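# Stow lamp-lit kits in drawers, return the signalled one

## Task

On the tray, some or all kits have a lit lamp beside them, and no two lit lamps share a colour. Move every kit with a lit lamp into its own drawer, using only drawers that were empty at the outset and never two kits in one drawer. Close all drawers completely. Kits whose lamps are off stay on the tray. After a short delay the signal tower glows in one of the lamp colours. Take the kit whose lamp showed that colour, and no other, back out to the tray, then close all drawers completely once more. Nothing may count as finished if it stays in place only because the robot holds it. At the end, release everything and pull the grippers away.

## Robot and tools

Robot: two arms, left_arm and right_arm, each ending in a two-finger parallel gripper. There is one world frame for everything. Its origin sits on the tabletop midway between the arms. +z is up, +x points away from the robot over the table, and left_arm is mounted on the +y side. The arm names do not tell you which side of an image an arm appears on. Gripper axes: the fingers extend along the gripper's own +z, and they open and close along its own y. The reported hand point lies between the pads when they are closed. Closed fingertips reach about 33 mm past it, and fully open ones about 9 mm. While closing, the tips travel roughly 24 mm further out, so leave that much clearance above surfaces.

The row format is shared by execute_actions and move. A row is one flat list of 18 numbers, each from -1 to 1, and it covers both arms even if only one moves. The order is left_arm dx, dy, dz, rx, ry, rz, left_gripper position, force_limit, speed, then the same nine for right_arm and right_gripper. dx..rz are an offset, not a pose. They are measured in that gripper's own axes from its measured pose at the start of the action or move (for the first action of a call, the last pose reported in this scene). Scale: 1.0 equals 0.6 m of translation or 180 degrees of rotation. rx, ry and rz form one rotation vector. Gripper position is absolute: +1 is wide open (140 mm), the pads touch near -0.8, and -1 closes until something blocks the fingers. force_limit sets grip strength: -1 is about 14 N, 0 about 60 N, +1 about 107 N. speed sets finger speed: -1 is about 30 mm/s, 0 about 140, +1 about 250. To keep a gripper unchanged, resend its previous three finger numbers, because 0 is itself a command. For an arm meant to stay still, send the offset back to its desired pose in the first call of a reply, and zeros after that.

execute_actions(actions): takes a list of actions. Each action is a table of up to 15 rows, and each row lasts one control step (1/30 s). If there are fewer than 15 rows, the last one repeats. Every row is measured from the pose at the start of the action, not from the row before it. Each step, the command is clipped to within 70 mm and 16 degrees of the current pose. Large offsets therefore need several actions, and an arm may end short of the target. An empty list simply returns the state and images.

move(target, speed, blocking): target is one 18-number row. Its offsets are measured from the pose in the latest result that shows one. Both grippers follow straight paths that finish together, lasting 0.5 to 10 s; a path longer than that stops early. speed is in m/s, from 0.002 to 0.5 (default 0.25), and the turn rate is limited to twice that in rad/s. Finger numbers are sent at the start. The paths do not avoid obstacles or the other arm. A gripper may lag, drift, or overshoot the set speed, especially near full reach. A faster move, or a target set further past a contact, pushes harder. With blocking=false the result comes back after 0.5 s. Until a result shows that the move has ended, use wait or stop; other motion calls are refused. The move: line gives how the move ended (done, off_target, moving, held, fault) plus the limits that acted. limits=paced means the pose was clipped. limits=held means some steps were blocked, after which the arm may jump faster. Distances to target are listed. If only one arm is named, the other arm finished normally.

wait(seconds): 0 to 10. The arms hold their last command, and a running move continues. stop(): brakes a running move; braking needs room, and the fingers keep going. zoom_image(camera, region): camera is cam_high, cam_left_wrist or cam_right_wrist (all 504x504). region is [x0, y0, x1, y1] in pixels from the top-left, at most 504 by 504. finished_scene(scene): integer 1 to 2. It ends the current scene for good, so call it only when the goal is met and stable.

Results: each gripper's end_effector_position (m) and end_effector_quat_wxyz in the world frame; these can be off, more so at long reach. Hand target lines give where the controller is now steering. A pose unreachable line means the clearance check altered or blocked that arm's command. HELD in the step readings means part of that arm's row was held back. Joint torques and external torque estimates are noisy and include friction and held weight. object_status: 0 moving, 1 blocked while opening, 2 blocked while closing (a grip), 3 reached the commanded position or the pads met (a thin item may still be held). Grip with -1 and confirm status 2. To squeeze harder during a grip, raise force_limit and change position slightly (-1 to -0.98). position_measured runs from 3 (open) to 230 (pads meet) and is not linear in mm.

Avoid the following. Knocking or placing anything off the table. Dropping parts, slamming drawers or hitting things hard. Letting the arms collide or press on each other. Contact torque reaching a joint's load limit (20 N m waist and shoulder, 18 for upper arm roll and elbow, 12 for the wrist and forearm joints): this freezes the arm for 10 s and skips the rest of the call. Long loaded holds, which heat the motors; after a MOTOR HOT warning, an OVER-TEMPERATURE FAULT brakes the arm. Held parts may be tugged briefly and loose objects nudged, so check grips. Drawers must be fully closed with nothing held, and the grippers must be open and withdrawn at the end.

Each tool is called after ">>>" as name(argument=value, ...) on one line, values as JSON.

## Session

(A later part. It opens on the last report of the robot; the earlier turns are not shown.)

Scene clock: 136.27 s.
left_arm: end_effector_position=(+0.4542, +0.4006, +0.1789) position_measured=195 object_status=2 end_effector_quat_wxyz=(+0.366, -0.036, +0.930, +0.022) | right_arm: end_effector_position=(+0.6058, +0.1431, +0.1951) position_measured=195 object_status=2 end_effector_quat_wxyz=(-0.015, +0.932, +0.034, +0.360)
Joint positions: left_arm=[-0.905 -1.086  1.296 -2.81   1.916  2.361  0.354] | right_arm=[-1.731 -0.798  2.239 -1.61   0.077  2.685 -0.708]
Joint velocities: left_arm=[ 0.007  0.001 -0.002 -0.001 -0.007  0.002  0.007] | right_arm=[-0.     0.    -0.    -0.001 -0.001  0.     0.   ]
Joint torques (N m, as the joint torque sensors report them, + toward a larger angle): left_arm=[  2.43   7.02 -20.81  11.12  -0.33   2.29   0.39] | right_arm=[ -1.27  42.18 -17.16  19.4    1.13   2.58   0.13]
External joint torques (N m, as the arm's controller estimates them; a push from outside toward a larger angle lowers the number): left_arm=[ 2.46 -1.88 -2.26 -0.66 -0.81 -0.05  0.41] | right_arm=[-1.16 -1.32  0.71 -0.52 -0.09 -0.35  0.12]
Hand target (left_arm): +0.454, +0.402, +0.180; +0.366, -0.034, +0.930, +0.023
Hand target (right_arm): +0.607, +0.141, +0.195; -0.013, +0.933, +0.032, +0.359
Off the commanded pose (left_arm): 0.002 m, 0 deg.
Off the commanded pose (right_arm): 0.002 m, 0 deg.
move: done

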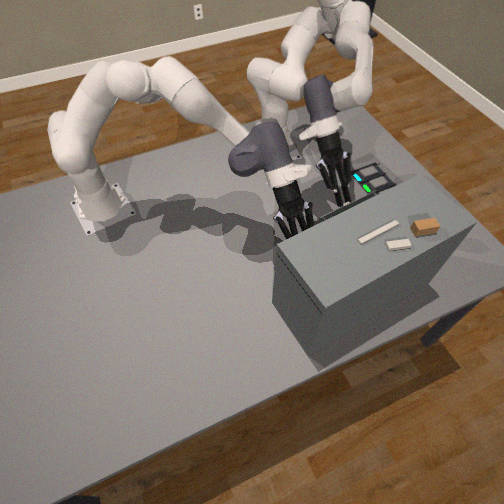

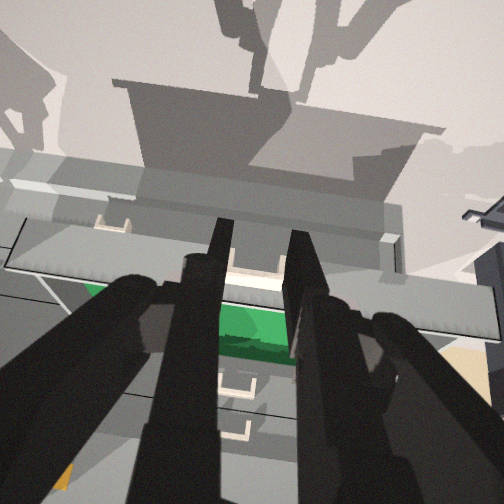

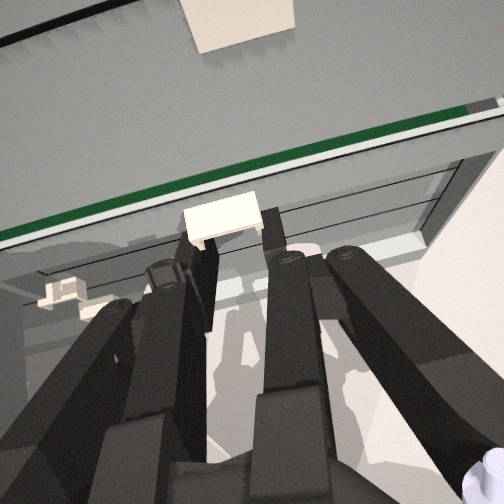

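>>> move(target=[0,0,0,0,0,0,-0.25,0.3,0,-0.075,0,-0.073,0,0,0,-1,0.3,-0.5], speed=0.07)

>>> move(target=[-0.02,0,-0.1,0,0.1,0,-0.25,0.3,0,-0.075,0,-0.073,0,0,0,-1,0.3,-0.5], speed=0.08)

>>> move(target=[0.03,0.3,0,0,0.14,0,0.3,0,0,0,0,0,0,0,0,-0.25,0.3,0])

Scene clock: 140.60 s.
left_arm: end_effector_position=(+0.4539, +0.4006, +0.1787) position_measured=160 object_status=3 end_effector_quat_wxyz=(+0.366, -0.035, +0.930, +0.022) | right_arm: end_effector_position=(+0.5438, +0.1357, +0.1934) position_measured=195 object_status=2 end_effector_quat_wxyz=(-0.010, +0.933, +0.037, +0.358)
Joint positions: left_arm=[-0.904 -1.086  1.295 -2.811  1.915  2.362  0.356] | right_arm=[-1.504 -0.74   2.11  -1.808  0.07   2.714 -0.659]
Joint velocities: left_arm=[ 0.001  0.001  0.     0.002 -0.002 -0.001 -0.   ] | right_arm=[ 0.006  0.001 -0.004 -0.006 -0.001  0.003  0.012]
Joint torques (N m, as the joint torque sensors report them, + toward a larger angle): left_arm=[ -0.09   7.14 -19.41  12.39   0.63   2.32   0.  ] | right_arm=[  2.04  36.84 -19.59  18.26   1.97   3.36   0.18]
External joint torques (N m, as the arm's controller estimates them; a push from outside toward a larger angle lowers the number): left_arm=[-0.15 -1.74 -0.84  0.6   0.15 -0.03  0.02] | right_arm=[ 2.08 -0.28 -0.77 -1.05  0.71  0.47  0.16]
Hand target (left_arm): +0.454, +0.401, +0.179; +0.366, -0.036, +0.930, +0.022
Hand target (right_arm): +0.543, +0.137, +0.195; -0.014, +0.933, +0.033, +0.359
Off the commanded pose (left_arm): 0.000 m, 0 deg.
Off the commanded pose (right_arm): 0.005 m, 1 deg.
move: off_target (right_arm)

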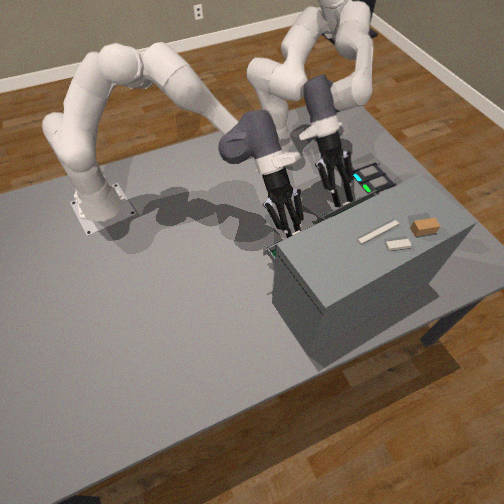

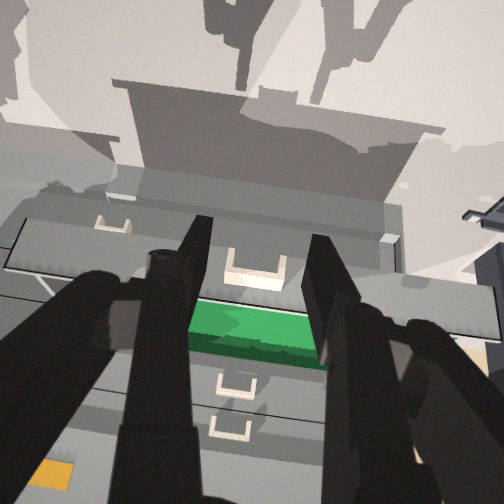

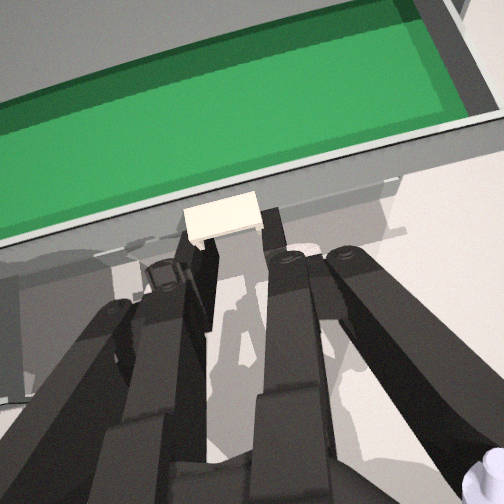

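Scene clock: 143.10 s.
left_arm: end_effector_position=(+0.4220, +0.3973, +0.2316) position_measured=160 object_status=3 end_effector_quat_wxyz=(+0.217, -0.043, +0.975, +0.015) | right_arm: end_effector_position=(+0.4822, +0.1284, +0.1916) position_measured=195 object_status=2 end_effector_quat_wxyz=(-0.007, +0.933, +0.039, +0.356)
Joint positions: left_arm=[-0.938 -1.075  1.019 -2.649  1.21   2.075  0.716] | right_arm=[-1.269 -0.711  1.975 -1.969  0.07   2.719 -0.604]
Joint velocities: left_arm=[-0.003 -0.     0.001  0.002 -0.001 -0.015  0.023] | right_arm=[ 0.    -0.    -0.002 -0.     0.     0.     0.003]
Joint torques (N m, as the joint torque sensors report them, + toward a larger angle): left_arm=[ -1.49   7.4  -21.01  17.54  -0.17   2.51   0.29] | right_arm=[  1.65  32.02 -20.24  17.69   1.55   2.89   0.19]
External joint torques (N m, as the arm's controller estimates them; a push from outside toward a larger angle lowers the number): left_arm=[-1.56 -0.78 -1.85  0.72 -1.2  -0.39  0.31] | right_arm=[ 1.67  0.93 -0.6  -0.8   0.28  0.11  0.17]
Hand target (left_arm): +0.422, +0.397, +0.232; +0.215, -0.038, +0.976, +0.016
Hand target (right_arm): +0.481, +0.130, +0.193; -0.010, +0.933, +0.037, +0.357
Off the commanded pose (left_arm): 0.001 m, 1 deg.
Off the commanded pose (right_arm): 0.005 m, 0 deg.
move: off_target (right_arm)

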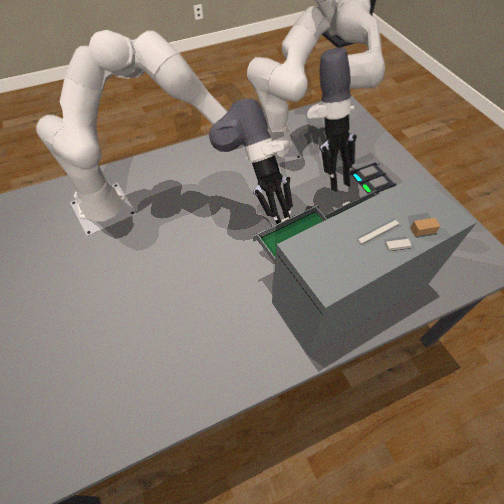

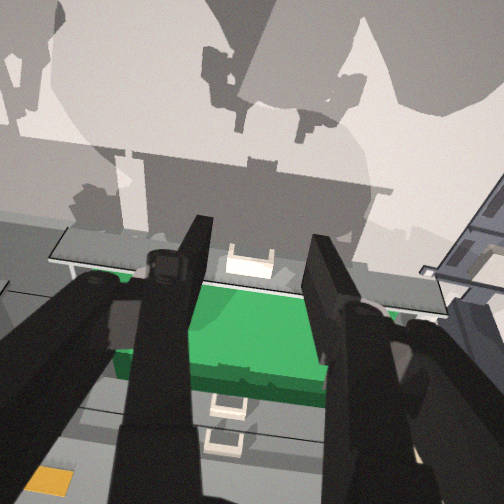

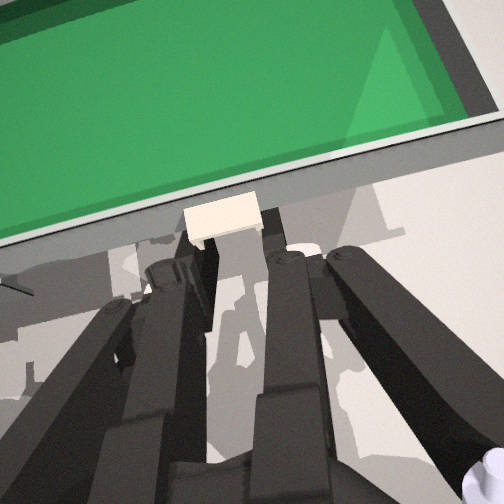

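Scene clock: 144.90 s.
left_arm: end_effector_position=(+0.3896, +0.5765, +0.2230) position_measured=91 object_status=3 end_effector_quat_wxyz=(-0.003, -0.051, +0.999, +0.009) | right_arm: end_effector_position=(+0.4822, +0.1283, +0.1916) position_measured=160 object_status=3 end_effector_quat_wxyz=(-0.007, +0.933, +0.039, +0.356)
Joint positions: left_arm=[-1.043 -1.039  1.241 -2.17   0.97   1.614  1.19 ] | right_arm=[-1.269 -0.711  1.975 -1.969  0.07   2.719 -0.604]
Joint velocities: left_arm=[-0.    -0.001 -0.001  0.     0.    -0.007  0.028] | right_arm=[ 0.     0.    -0.001  0.001  0.001  0.     0.   ]
Joint torques (N m, as the joint torque sensors report them, + toward a larger angle): left_arm=[ -1.21  15.08 -25.6   14.94   0.43   1.88   0.38] | right_arm=[ -0.18  30.4  -18.65  18.57   1.24   2.68   0.1 ]
External joint torques (N m, as the arm's controller estimates them; a push from outside toward a larger angle lowers the number): left_arm=[-1.29 -2.98 -0.3   0.95 -0.41 -0.54  0.38] | right_arm=[-0.26 -0.62  0.88  0.06 -0.03 -0.11  0.08]
Hand target (left_arm): +0.389, +0.577, +0.223; -0.005, -0.045, +0.999, +0.008
Hand target (right_arm): +0.482, +0.128, +0.192; -0.007, +0.933, +0.039, +0.356
Off the commanded pose (left_arm): 0.003 m, 1 deg.
Off the commanded pose (right_arm): 0.000 m, 0 deg.
move: done

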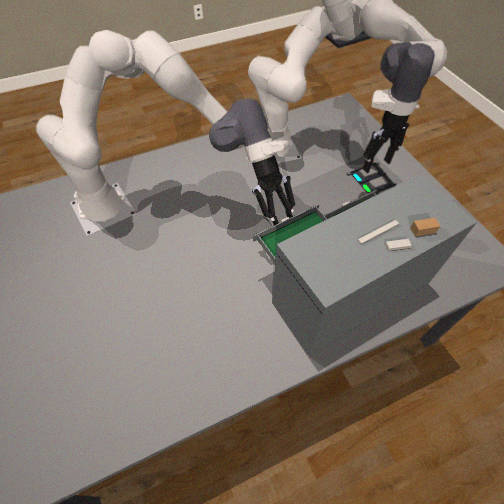

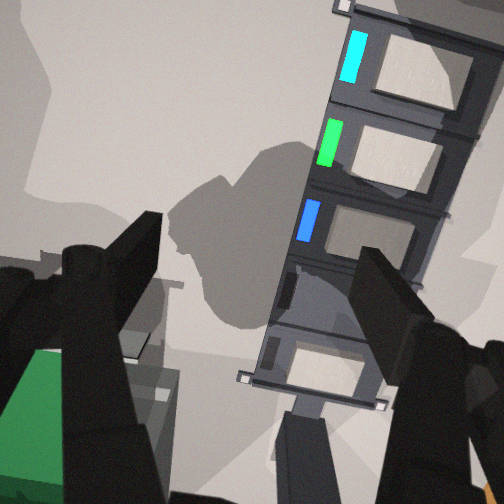

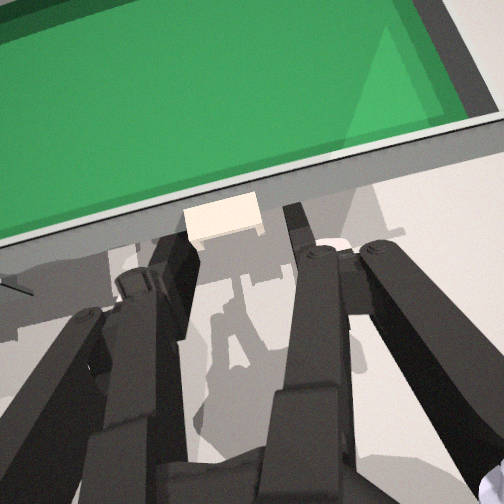

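>>> move(target=[-0.031,0.173,0.205,0.006,0,0.02,0.3,0,0,-0.06,0,-0.058,0,0,0,-0.25,0.3,0], speed=0.2)

>>> move(target=[0,0,0,0,0,0,0.3,0,0,0.03,0.45,0,0,0,0,-0.25,0.3,0])

Scene clock: 149.03 s.
left_arm: end_effector_position=(+0.3937, +0.6823, +0.0983) position_measured=91 object_status=3 end_effector_quat_wxyz=(-0.008, -0.027, +1.000, -0.001) | right_arm: end_effector_position=(+0.4324, +0.1252, +0.1919) position_measured=160 object_status=3 end_effector_quat_wxyz=(-0.005, +0.933, +0.045, +0.357)
Joint positions: left_arm=[-1.084 -1.183  1.548 -2.084  1.213  1.724  1.382] | right_arm=[-1.079 -0.706  1.872 -2.073  0.077  2.709 -0.567]
Joint velocities: left_arm=[ 0.    -0.001 -0.     0.002  0.003 -0.     0.03 ] | right_arm=[ 0.002 -0.001 -0.001  0.    -0.001 -0.001  0.003]
Joint torques (N m, as the joint torque sensors report them, + toward a larger angle): left_arm=[ -1.03  22.95 -31.17  10.27   1.74   2.71   0.36] | right_arm=[  0.77  25.59 -20.58  16.32   2.25   2.25   0.48]
External joint torques (N m, as the arm's controller estimates them; a push from outside toward a larger angle lowers the number): left_arm=[-1.02 -3.43 -2.02  1.17  0.95  0.33  0.36] | right_arm=[ 0.67 -1.14 -0.62 -1.63  0.99 -0.47  0.46]
Hand target (left_arm): +0.396, +0.683, +0.099; -0.005, -0.020, +1.000, +0.000
Hand target (right_arm): +0.432, +0.123, +0.191; -0.006, +0.934, +0.039, +0.356
Off the commanded pose (left_arm): 0.005 m, 1 deg.
Off the commanded pose (right_arm): 0.002 m, 1 deg.
move: off_target (left_arm)

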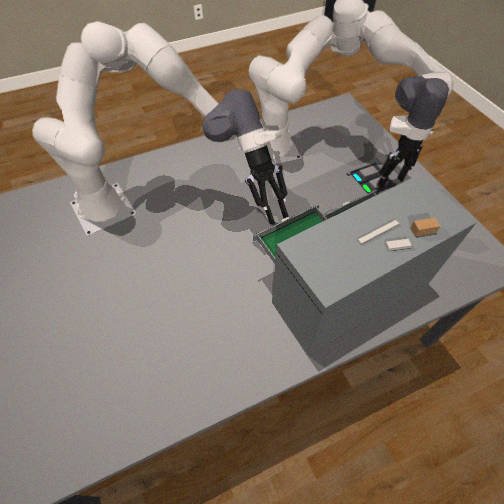

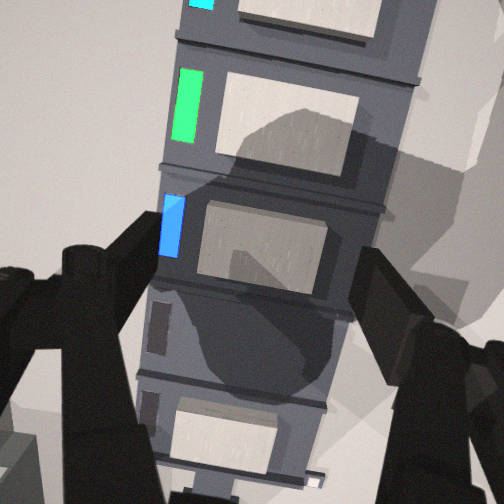

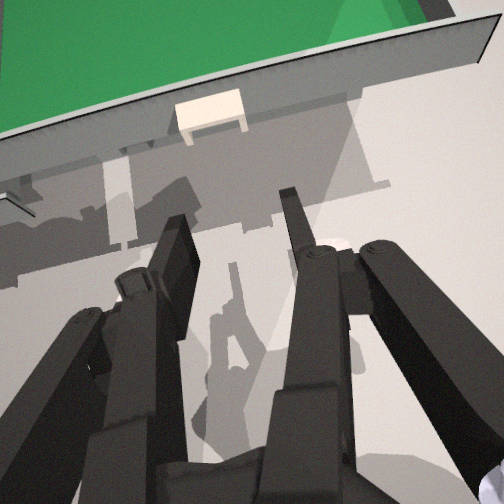

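Scene clock: 150.93 s.
left_arm: end_effector_position=(+0.3937, +0.6823, +0.0983) position_measured=91 object_status=3 end_effector_quat_wxyz=(-0.008, -0.027, +1.000, -0.001) | right_arm: end_effector_position=(+0.4688, -0.1409, +0.2025) position_measured=160 object_status=3 end_effector_quat_wxyz=(-0.006, +0.935, +0.040, +0.352)
Joint positions: left_arm=[-1.084 -1.183  1.548 -2.084  1.213  1.724  1.383] | right_arm=[-0.569 -0.475  1.071 -2.72  -0.131  3.079 -0.799]
Joint velocities: left_arm=[ 0.     0.001  0.001  0.001  0.    -0.001 -0.   ] | right_arm=[ 0.005  0.002 -0.006 -0.001 -0.016  0.004 -0.012]
Joint torques (N m, as the joint torque sensors report them, + toward a larger angle): left_arm=[ -0.11  24.73 -30.71   8.84   0.69   2.38   0.12] | right_arm=[  0.88   0.42 -10.79  18.07   0.39   3.22  -0.29]
External joint torques (N m, as the arm's controller estimates them; a push from outside toward a larger angle lowers the number): left_arm=[-0.1  -1.65 -1.58 -0.3  -0.11 -0.01  0.12] | right_arm=[ 0.87  2.75 -0.58 -1.17 -1.17  0.2  -0.31]
Hand target (left_arm): +0.394, +0.682, +0.098; -0.008, -0.027, +1.000, -0.001
Hand target (right_arm): +0.468, -0.141, +0.202; -0.005, +0.935, +0.047, +0.352
Off the commanded pose (left_arm): 0.000 m, 0 deg.
Off the commanded pose (right_arm): 0.008 m, 1 deg.
move: off_target (right_arm)

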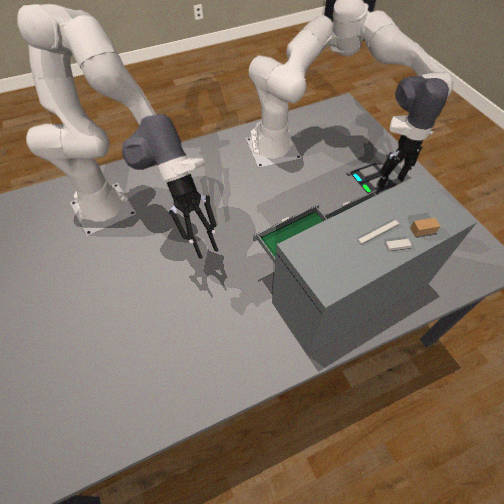

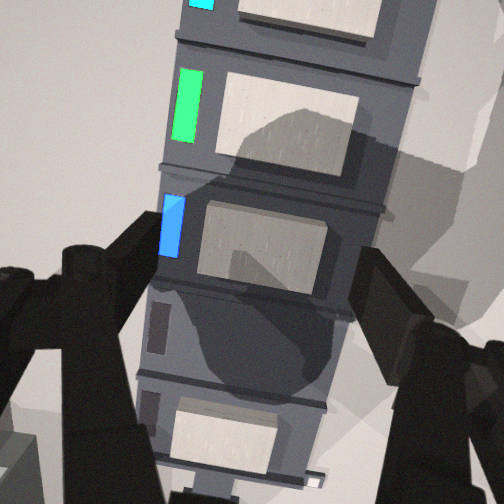

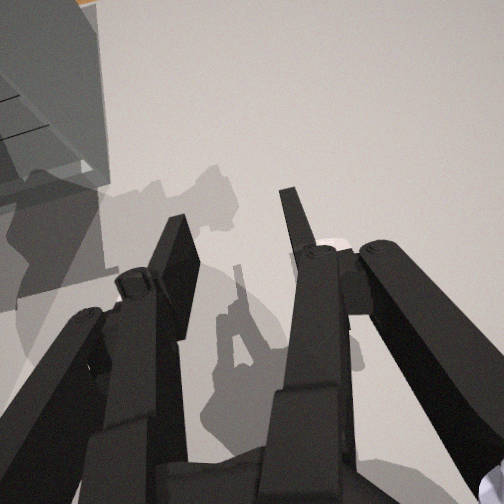

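>>> move(target=[-0.024,0.003,0.087,0,0,0,0.3,0,0,0,0,0,0,0,0,-0.25,0.3,0], speed=0.08)

>>> move(target=[0,0,0,0,0,0,-1,0,-0.3,0,0,0,0,0,0,-0.25,0.3,0])

>>> move(target=[0,0,-0.06,0,0,0,-1,0,-0.3,0,0,0,0,0,0,-0.25,0.3,0], speed=0.1)

>>> move(target=[-0.1,-0.14,-0.31,0,0,-0.018,-1,0,-0.3,0,0,0,0,0,0,-0.25,0.3,0])

>>> move(target=[-0.06,-0.315,0,0,-0.07,0,-1,0,-0.3,0,0,0,0,0,0,-0.25,0.3,0], speed=0.2)

Scene clock: 155.27 s.
left_arm: end_effector_position=(+0.4055, +0.6827, +0.0462) position_measured=91 object_status=3 end_effector_quat_wxyz=(-0.010, -0.024, +1.000, -0.003) | right_arm: end_effector_position=(+0.4687, -0.1407, +0.2025) position_measured=160 object_status=3 end_effector_quat_wxyz=(-0.006, +0.935, +0.042, +0.352)
Joint positions: left_arm=[-1.149 -1.221  1.658 -2.062  1.288  1.788  1.369] | right_arm=[-0.569 -0.475  1.07  -2.721 -0.132  3.08  -0.802]
Joint velocities: left_arm=[ 0.001  0.001  0.002  0.     0.002  0.009 -0.006] | right_arm=[-0.    -0.    -0.002 -0.     0.001  0.    -0.001]
Joint torques (N m, as the joint torque sensors report them, + toward a larger angle): left_arm=[ -0.48  25.67 -29.44   9.02   1.57   2.62  -0.14] | right_arm=[-0.55 -2.17 -9.17 19.68  2.09  2.78  0.3 ]
External joint torques (N m, as the arm's controller estimates them; a push from outside toward a larger angle lowers the number): left_arm=[-0.54 -2.79  0.1   1.24  0.79  0.26 -0.14] | right_arm=[-0.5   0.18  1.11  0.39  0.52 -0.25  0.28]
Hand target (left_arm): +0.408, +0.684, +0.046; -0.008, -0.027, +1.000, -0.001
Hand target (right_arm): +0.469, -0.141, +0.202; -0.006, +0.935, +0.040, +0.352
Off the commanded pose (left_arm): 0.003 m, 0 deg.
Off the commanded pose (right_arm): 0.000 m, 0 deg.
move: done

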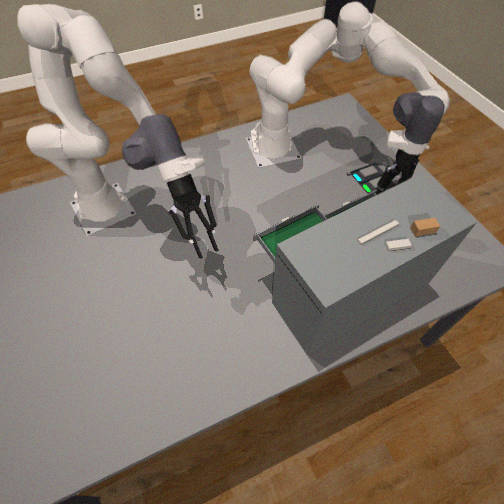

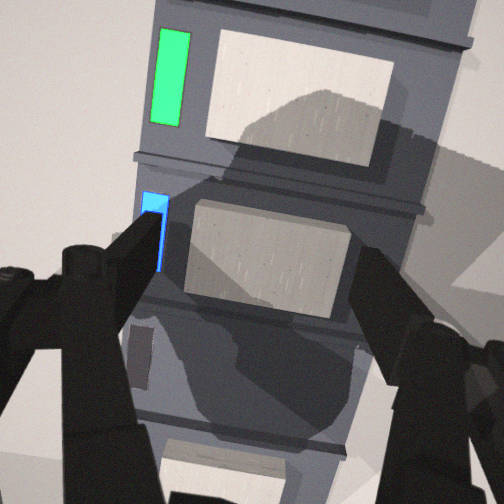

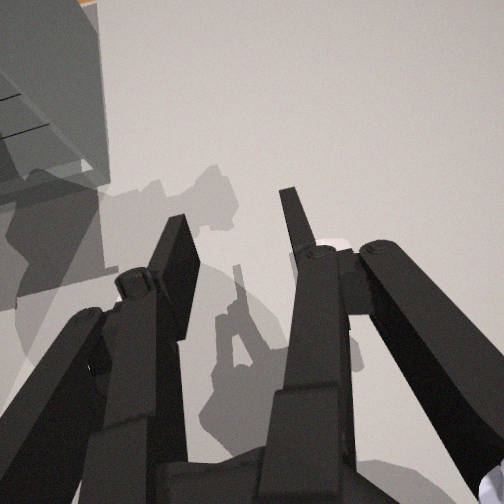

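Scene clock: 155.77 s.
left_arm: end_effector_position=(+0.4058, +0.6826, +0.0467) position_measured=132 object_status=2 end_effector_quat_wxyz=(-0.010, -0.024, +1.000, -0.002) | right_arm: end_effector_position=(+0.4687, -0.1407, +0.2025) position_measured=160 object_status=3 end_effector_quat_wxyz=(-0.006, +0.935, +0.042, +0.352)
Joint positions: left_arm=[-1.149 -1.221  1.657 -2.062  1.288  1.788  1.369] | right_arm=[-0.569 -0.475  1.07  -2.721 -0.132  3.08  -0.802]
Joint velocities: left_arm=[ 0.    -0.    -0.    -0.002  0.001  0.    -0.001] | right_arm=[-0.001 -0.     0.001 -0.     0.     0.001  0.   ]
Joint torques (N m, as the joint torque sensors report them, + toward a larger angle): left_arm=[  0.79  26.23 -30.76   6.42   0.67   2.37   0.11] | right_arm=[-0.54 -1.74 -9.32 19.58  1.55  2.91  0.13]
External joint torques (N m, as the arm's controller estimates them; a push from outside toward a larger angle lowers the number): left_arm=[ 0.79 -2.17 -1.22 -1.3  -0.11  0.    0.11] | right_arm=[-0.53  0.57  0.9   0.37  0.   -0.11  0.11]
Hand target (left_arm): +0.405, +0.683, +0.046; -0.010, -0.024, +1.000, -0.003
Hand target (right_arm): +0.469, -0.141, +0.202; -0.006, +0.935, +0.042, +0.352
Off the commanded pose (left_arm): 0.001 m, 0 deg.
Off the commanded pose (right_arm): 0.000 m, 0 deg.
move: done

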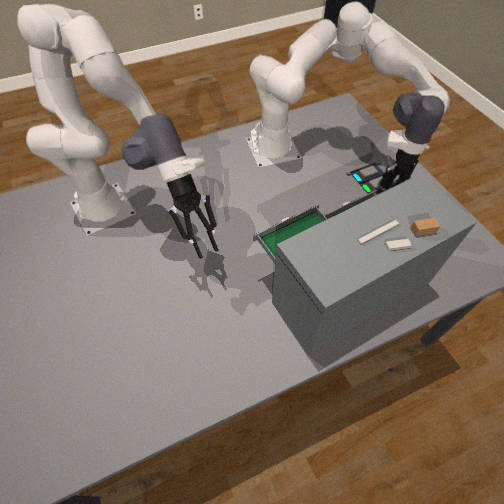

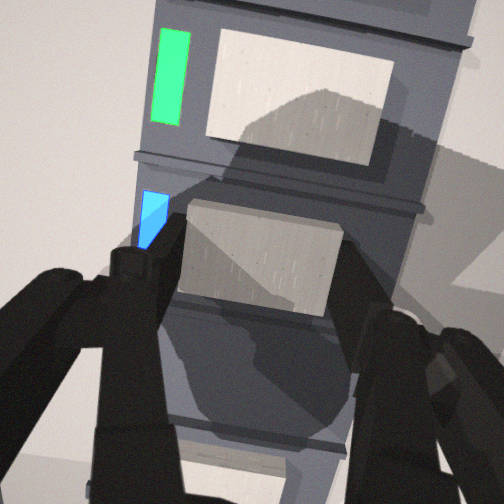

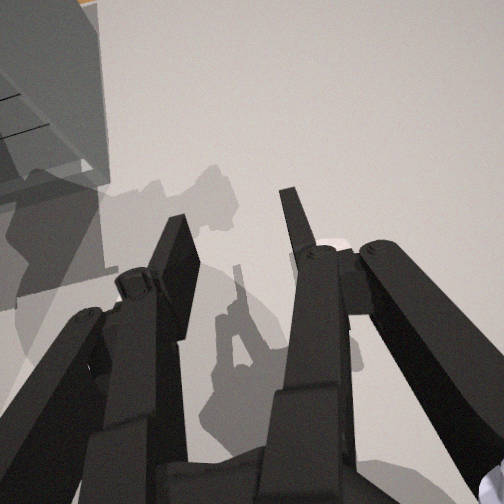

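Scene clock: 156.67 s.
left_arm: end_effector_position=(+0.4076, +0.6820, +0.0814) position_measured=132 object_status=2 end_effector_quat_wxyz=(-0.008, -0.025, +1.000, -0.002) | right_arm: end_effector_position=(+0.4687, -0.1407, +0.2025) position_measured=160 object_status=3 end_effector_quat_wxyz=(-0.006, +0.935, +0.042, +0.352)
Joint positions: left_arm=[-1.137 -1.196  1.592 -2.051  1.238  1.743  1.378] | right_arm=[-0.569 -0.475  1.07  -2.721 -0.132  3.08  -0.802]
Joint velocities: left_arm=[ 0.001  0.001 -0.001 -0.001 -0.    -0.011  0.005] | right_arm=[-0.    -0.001  0.001  0.001  0.    -0.    -0.001]
Joint torques (N m, as the joint torque sensors report them, + toward a larger angle): left_arm=[  2.21  26.11 -32.96  10.1   -0.53   2.     0.33] | right_arm=[-0.6  -2.03 -9.34 19.53  1.56  2.89  0.11]
External joint torques (N m, as the arm's controller estimates them; a push from outside toward a larger angle lowers the number): left_arm=[ 2.14 -1.65 -3.52  1.39 -1.32 -0.39  0.33] | right_arm=[-0.63  0.32  0.86  0.25  0.01 -0.14  0.09]
Hand target (left_arm): +0.406, +0.683, +0.083; -0.010, -0.025, +1.000, -0.003
Hand target (right_arm): +0.469, -0.141, +0.202; -0.006, +0.935, +0.042, +0.352
Off the commanded pose (left_arm): 0.002 m, 0 deg.
Off the commanded pose (right_arm): 0.000 m, 0 deg.
move: done

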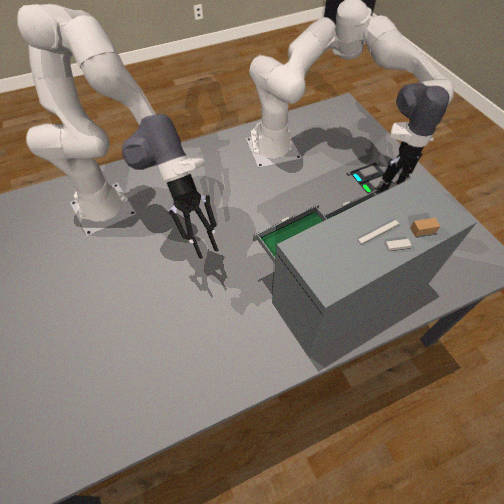

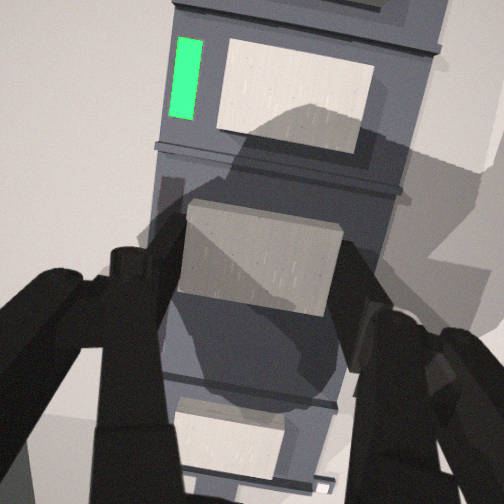

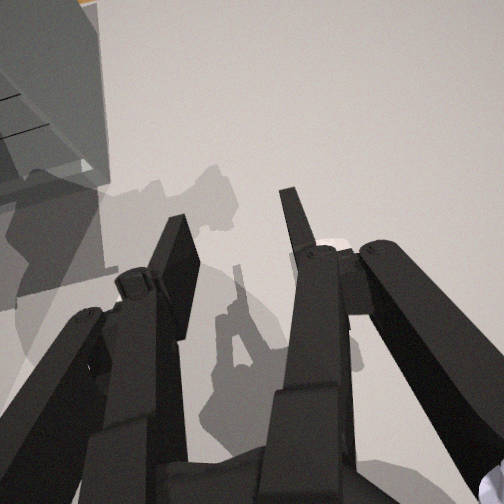

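Scene clock: 158.17 s.
left_arm: end_effector_position=(+0.4750, +0.6019, +0.2700) position_measured=132 object_status=2 end_effector_quat_wxyz=(-0.004, -0.049, +0.999, -0.003) | right_arm: end_effector_position=(+0.4687, -0.1407, +0.2025) position_measured=160 object_status=3 end_effector_quat_wxyz=(-0.006, +0.935, +0.042, +0.352)
Joint positions: left_arm=[-1.35  -0.975  1.376 -1.772  0.941  1.52   1.284] | right_arm=[-0.569 -0.475  1.07  -2.721 -0.132  3.08  -0.802]
Joint velocities: left_arm=[-0.001 -0.    -0.     0.002 -0.003 -0.01  -0.009] | right_arm=[-0.001 -0.001 -0.001  0.001  0.     0.     0.   ]
Joint torques (N m, as the joint torque sensors report them, + toward a larger angle): left_arm=[ -0.74  25.95 -26.91  15.38  -0.54   1.91  -0.08] | right_arm=[-0.36 -1.91 -9.5  19.61  1.54  2.92  0.12]
External joint torques (N m, as the arm's controller estimates them; a push from outside toward a larger angle lowers the number): left_arm=[-0.74 -0.69 -0.83  1.95 -1.34 -0.51 -0.08] | right_arm=[-0.33  0.45  0.75  0.35 -0.03 -0.1   0.1 ]
Hand target (left_arm): +0.474, +0.601, +0.270; -0.006, -0.053, +0.999, -0.004
Hand target (right_arm): +0.469, -0.141, +0.202; -0.006, +0.935, +0.042, +0.352
Off the commanded pose (left_arm): 0.003 m, 1 deg.
Off the commanded pose (right_arm): 0.000 m, 0 deg.
move: done

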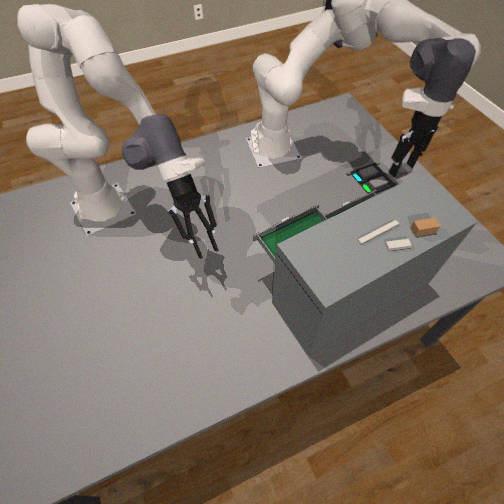

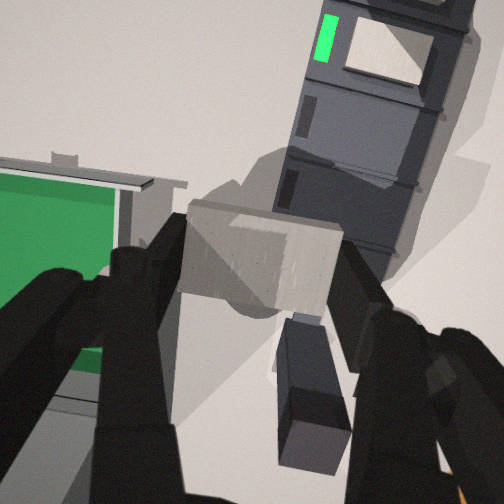

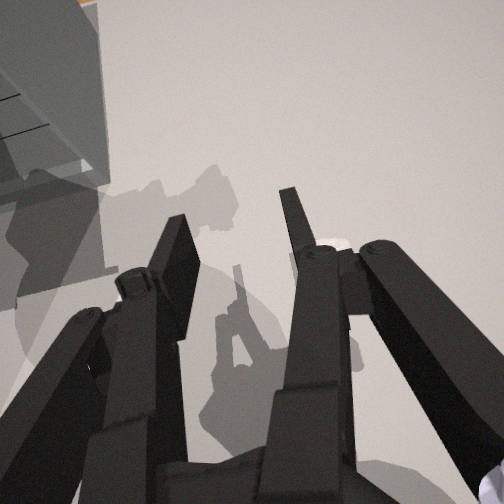

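Scene clock: 159.97 s.
left_arm: end_effector_position=(+0.5288, +0.4140, +0.2757) position_measured=132 object_status=2 end_effector_quat_wxyz=(+0.108, -0.041, +0.993, +0.001) | right_arm: end_effector_position=(+0.4687, -0.1407, +0.2025) position_measured=160 object_status=3 end_effector_quat_wxyz=(-0.006, +0.935, +0.042, +0.352)
Joint positions: left_arm=[-1.426 -0.889  1.282 -2.041  0.966  1.84   0.938] | right_arm=[-0.569 -0.475  1.07  -2.721 -0.132  3.08  -0.802]
Joint velocities: left_arm=[ 0.001  0.001  0.    -0.001  0.001  0.007 -0.029] | right_arm=[-0.001  0.002 -0.     0.     0.001 -0.     0.   ]
Joint torques (N m, as the joint torque sensors report them, + toward a larger angle): left_arm=[  2.62  16.6  -25.22  14.85   1.14   3.24  -0.06] | right_arm=[-0.52 -1.95 -9.42 19.36  1.56  2.91  0.14]
External joint torques (N m, as the arm's controller estimates them; a push from outside toward a larger angle lowers the number): left_arm=[ 2.68 -0.99 -1.1  -1.62  0.15  0.42 -0.06] | right_arm=[-0.44  0.31  0.87  0.12 -0.01 -0.11  0.12]
Hand target (left_arm): +0.529, +0.415, +0.275; +0.110, -0.048, +0.993, +0.001
Hand target (right_arm): +0.469, -0.141, +0.202; -0.006, +0.935, +0.042, +0.352
Off the commanded pose (left_arm): 0.006 m, 1 deg.
Off the commanded pose (right_arm): 0.000 m, 0 deg.
move: off_target (left_arm)

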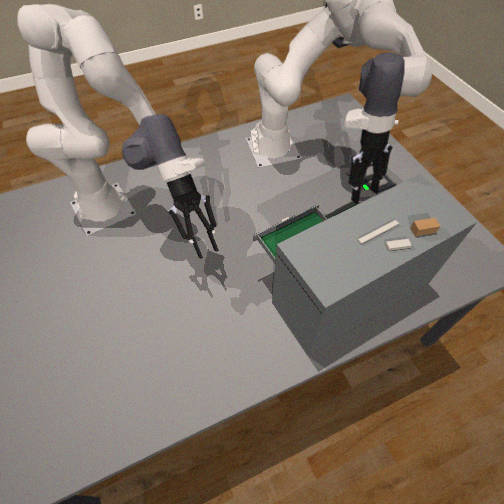

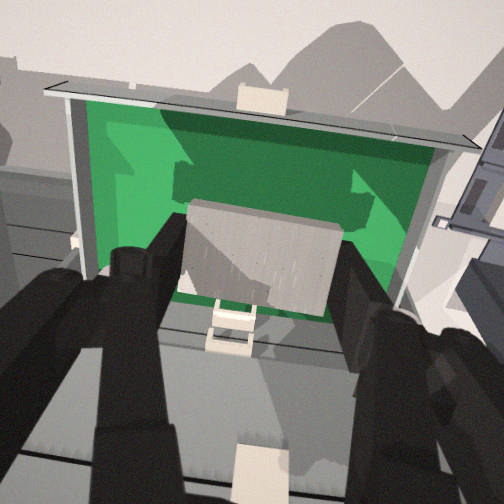

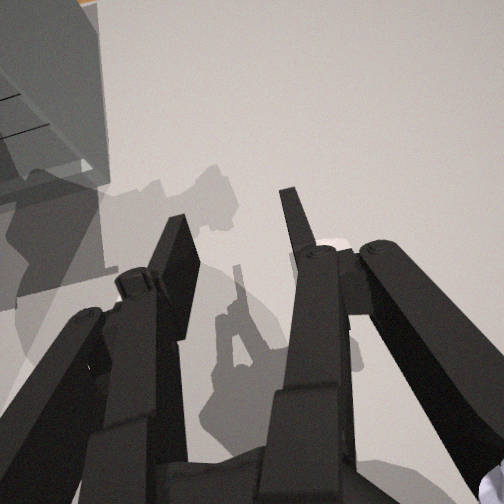

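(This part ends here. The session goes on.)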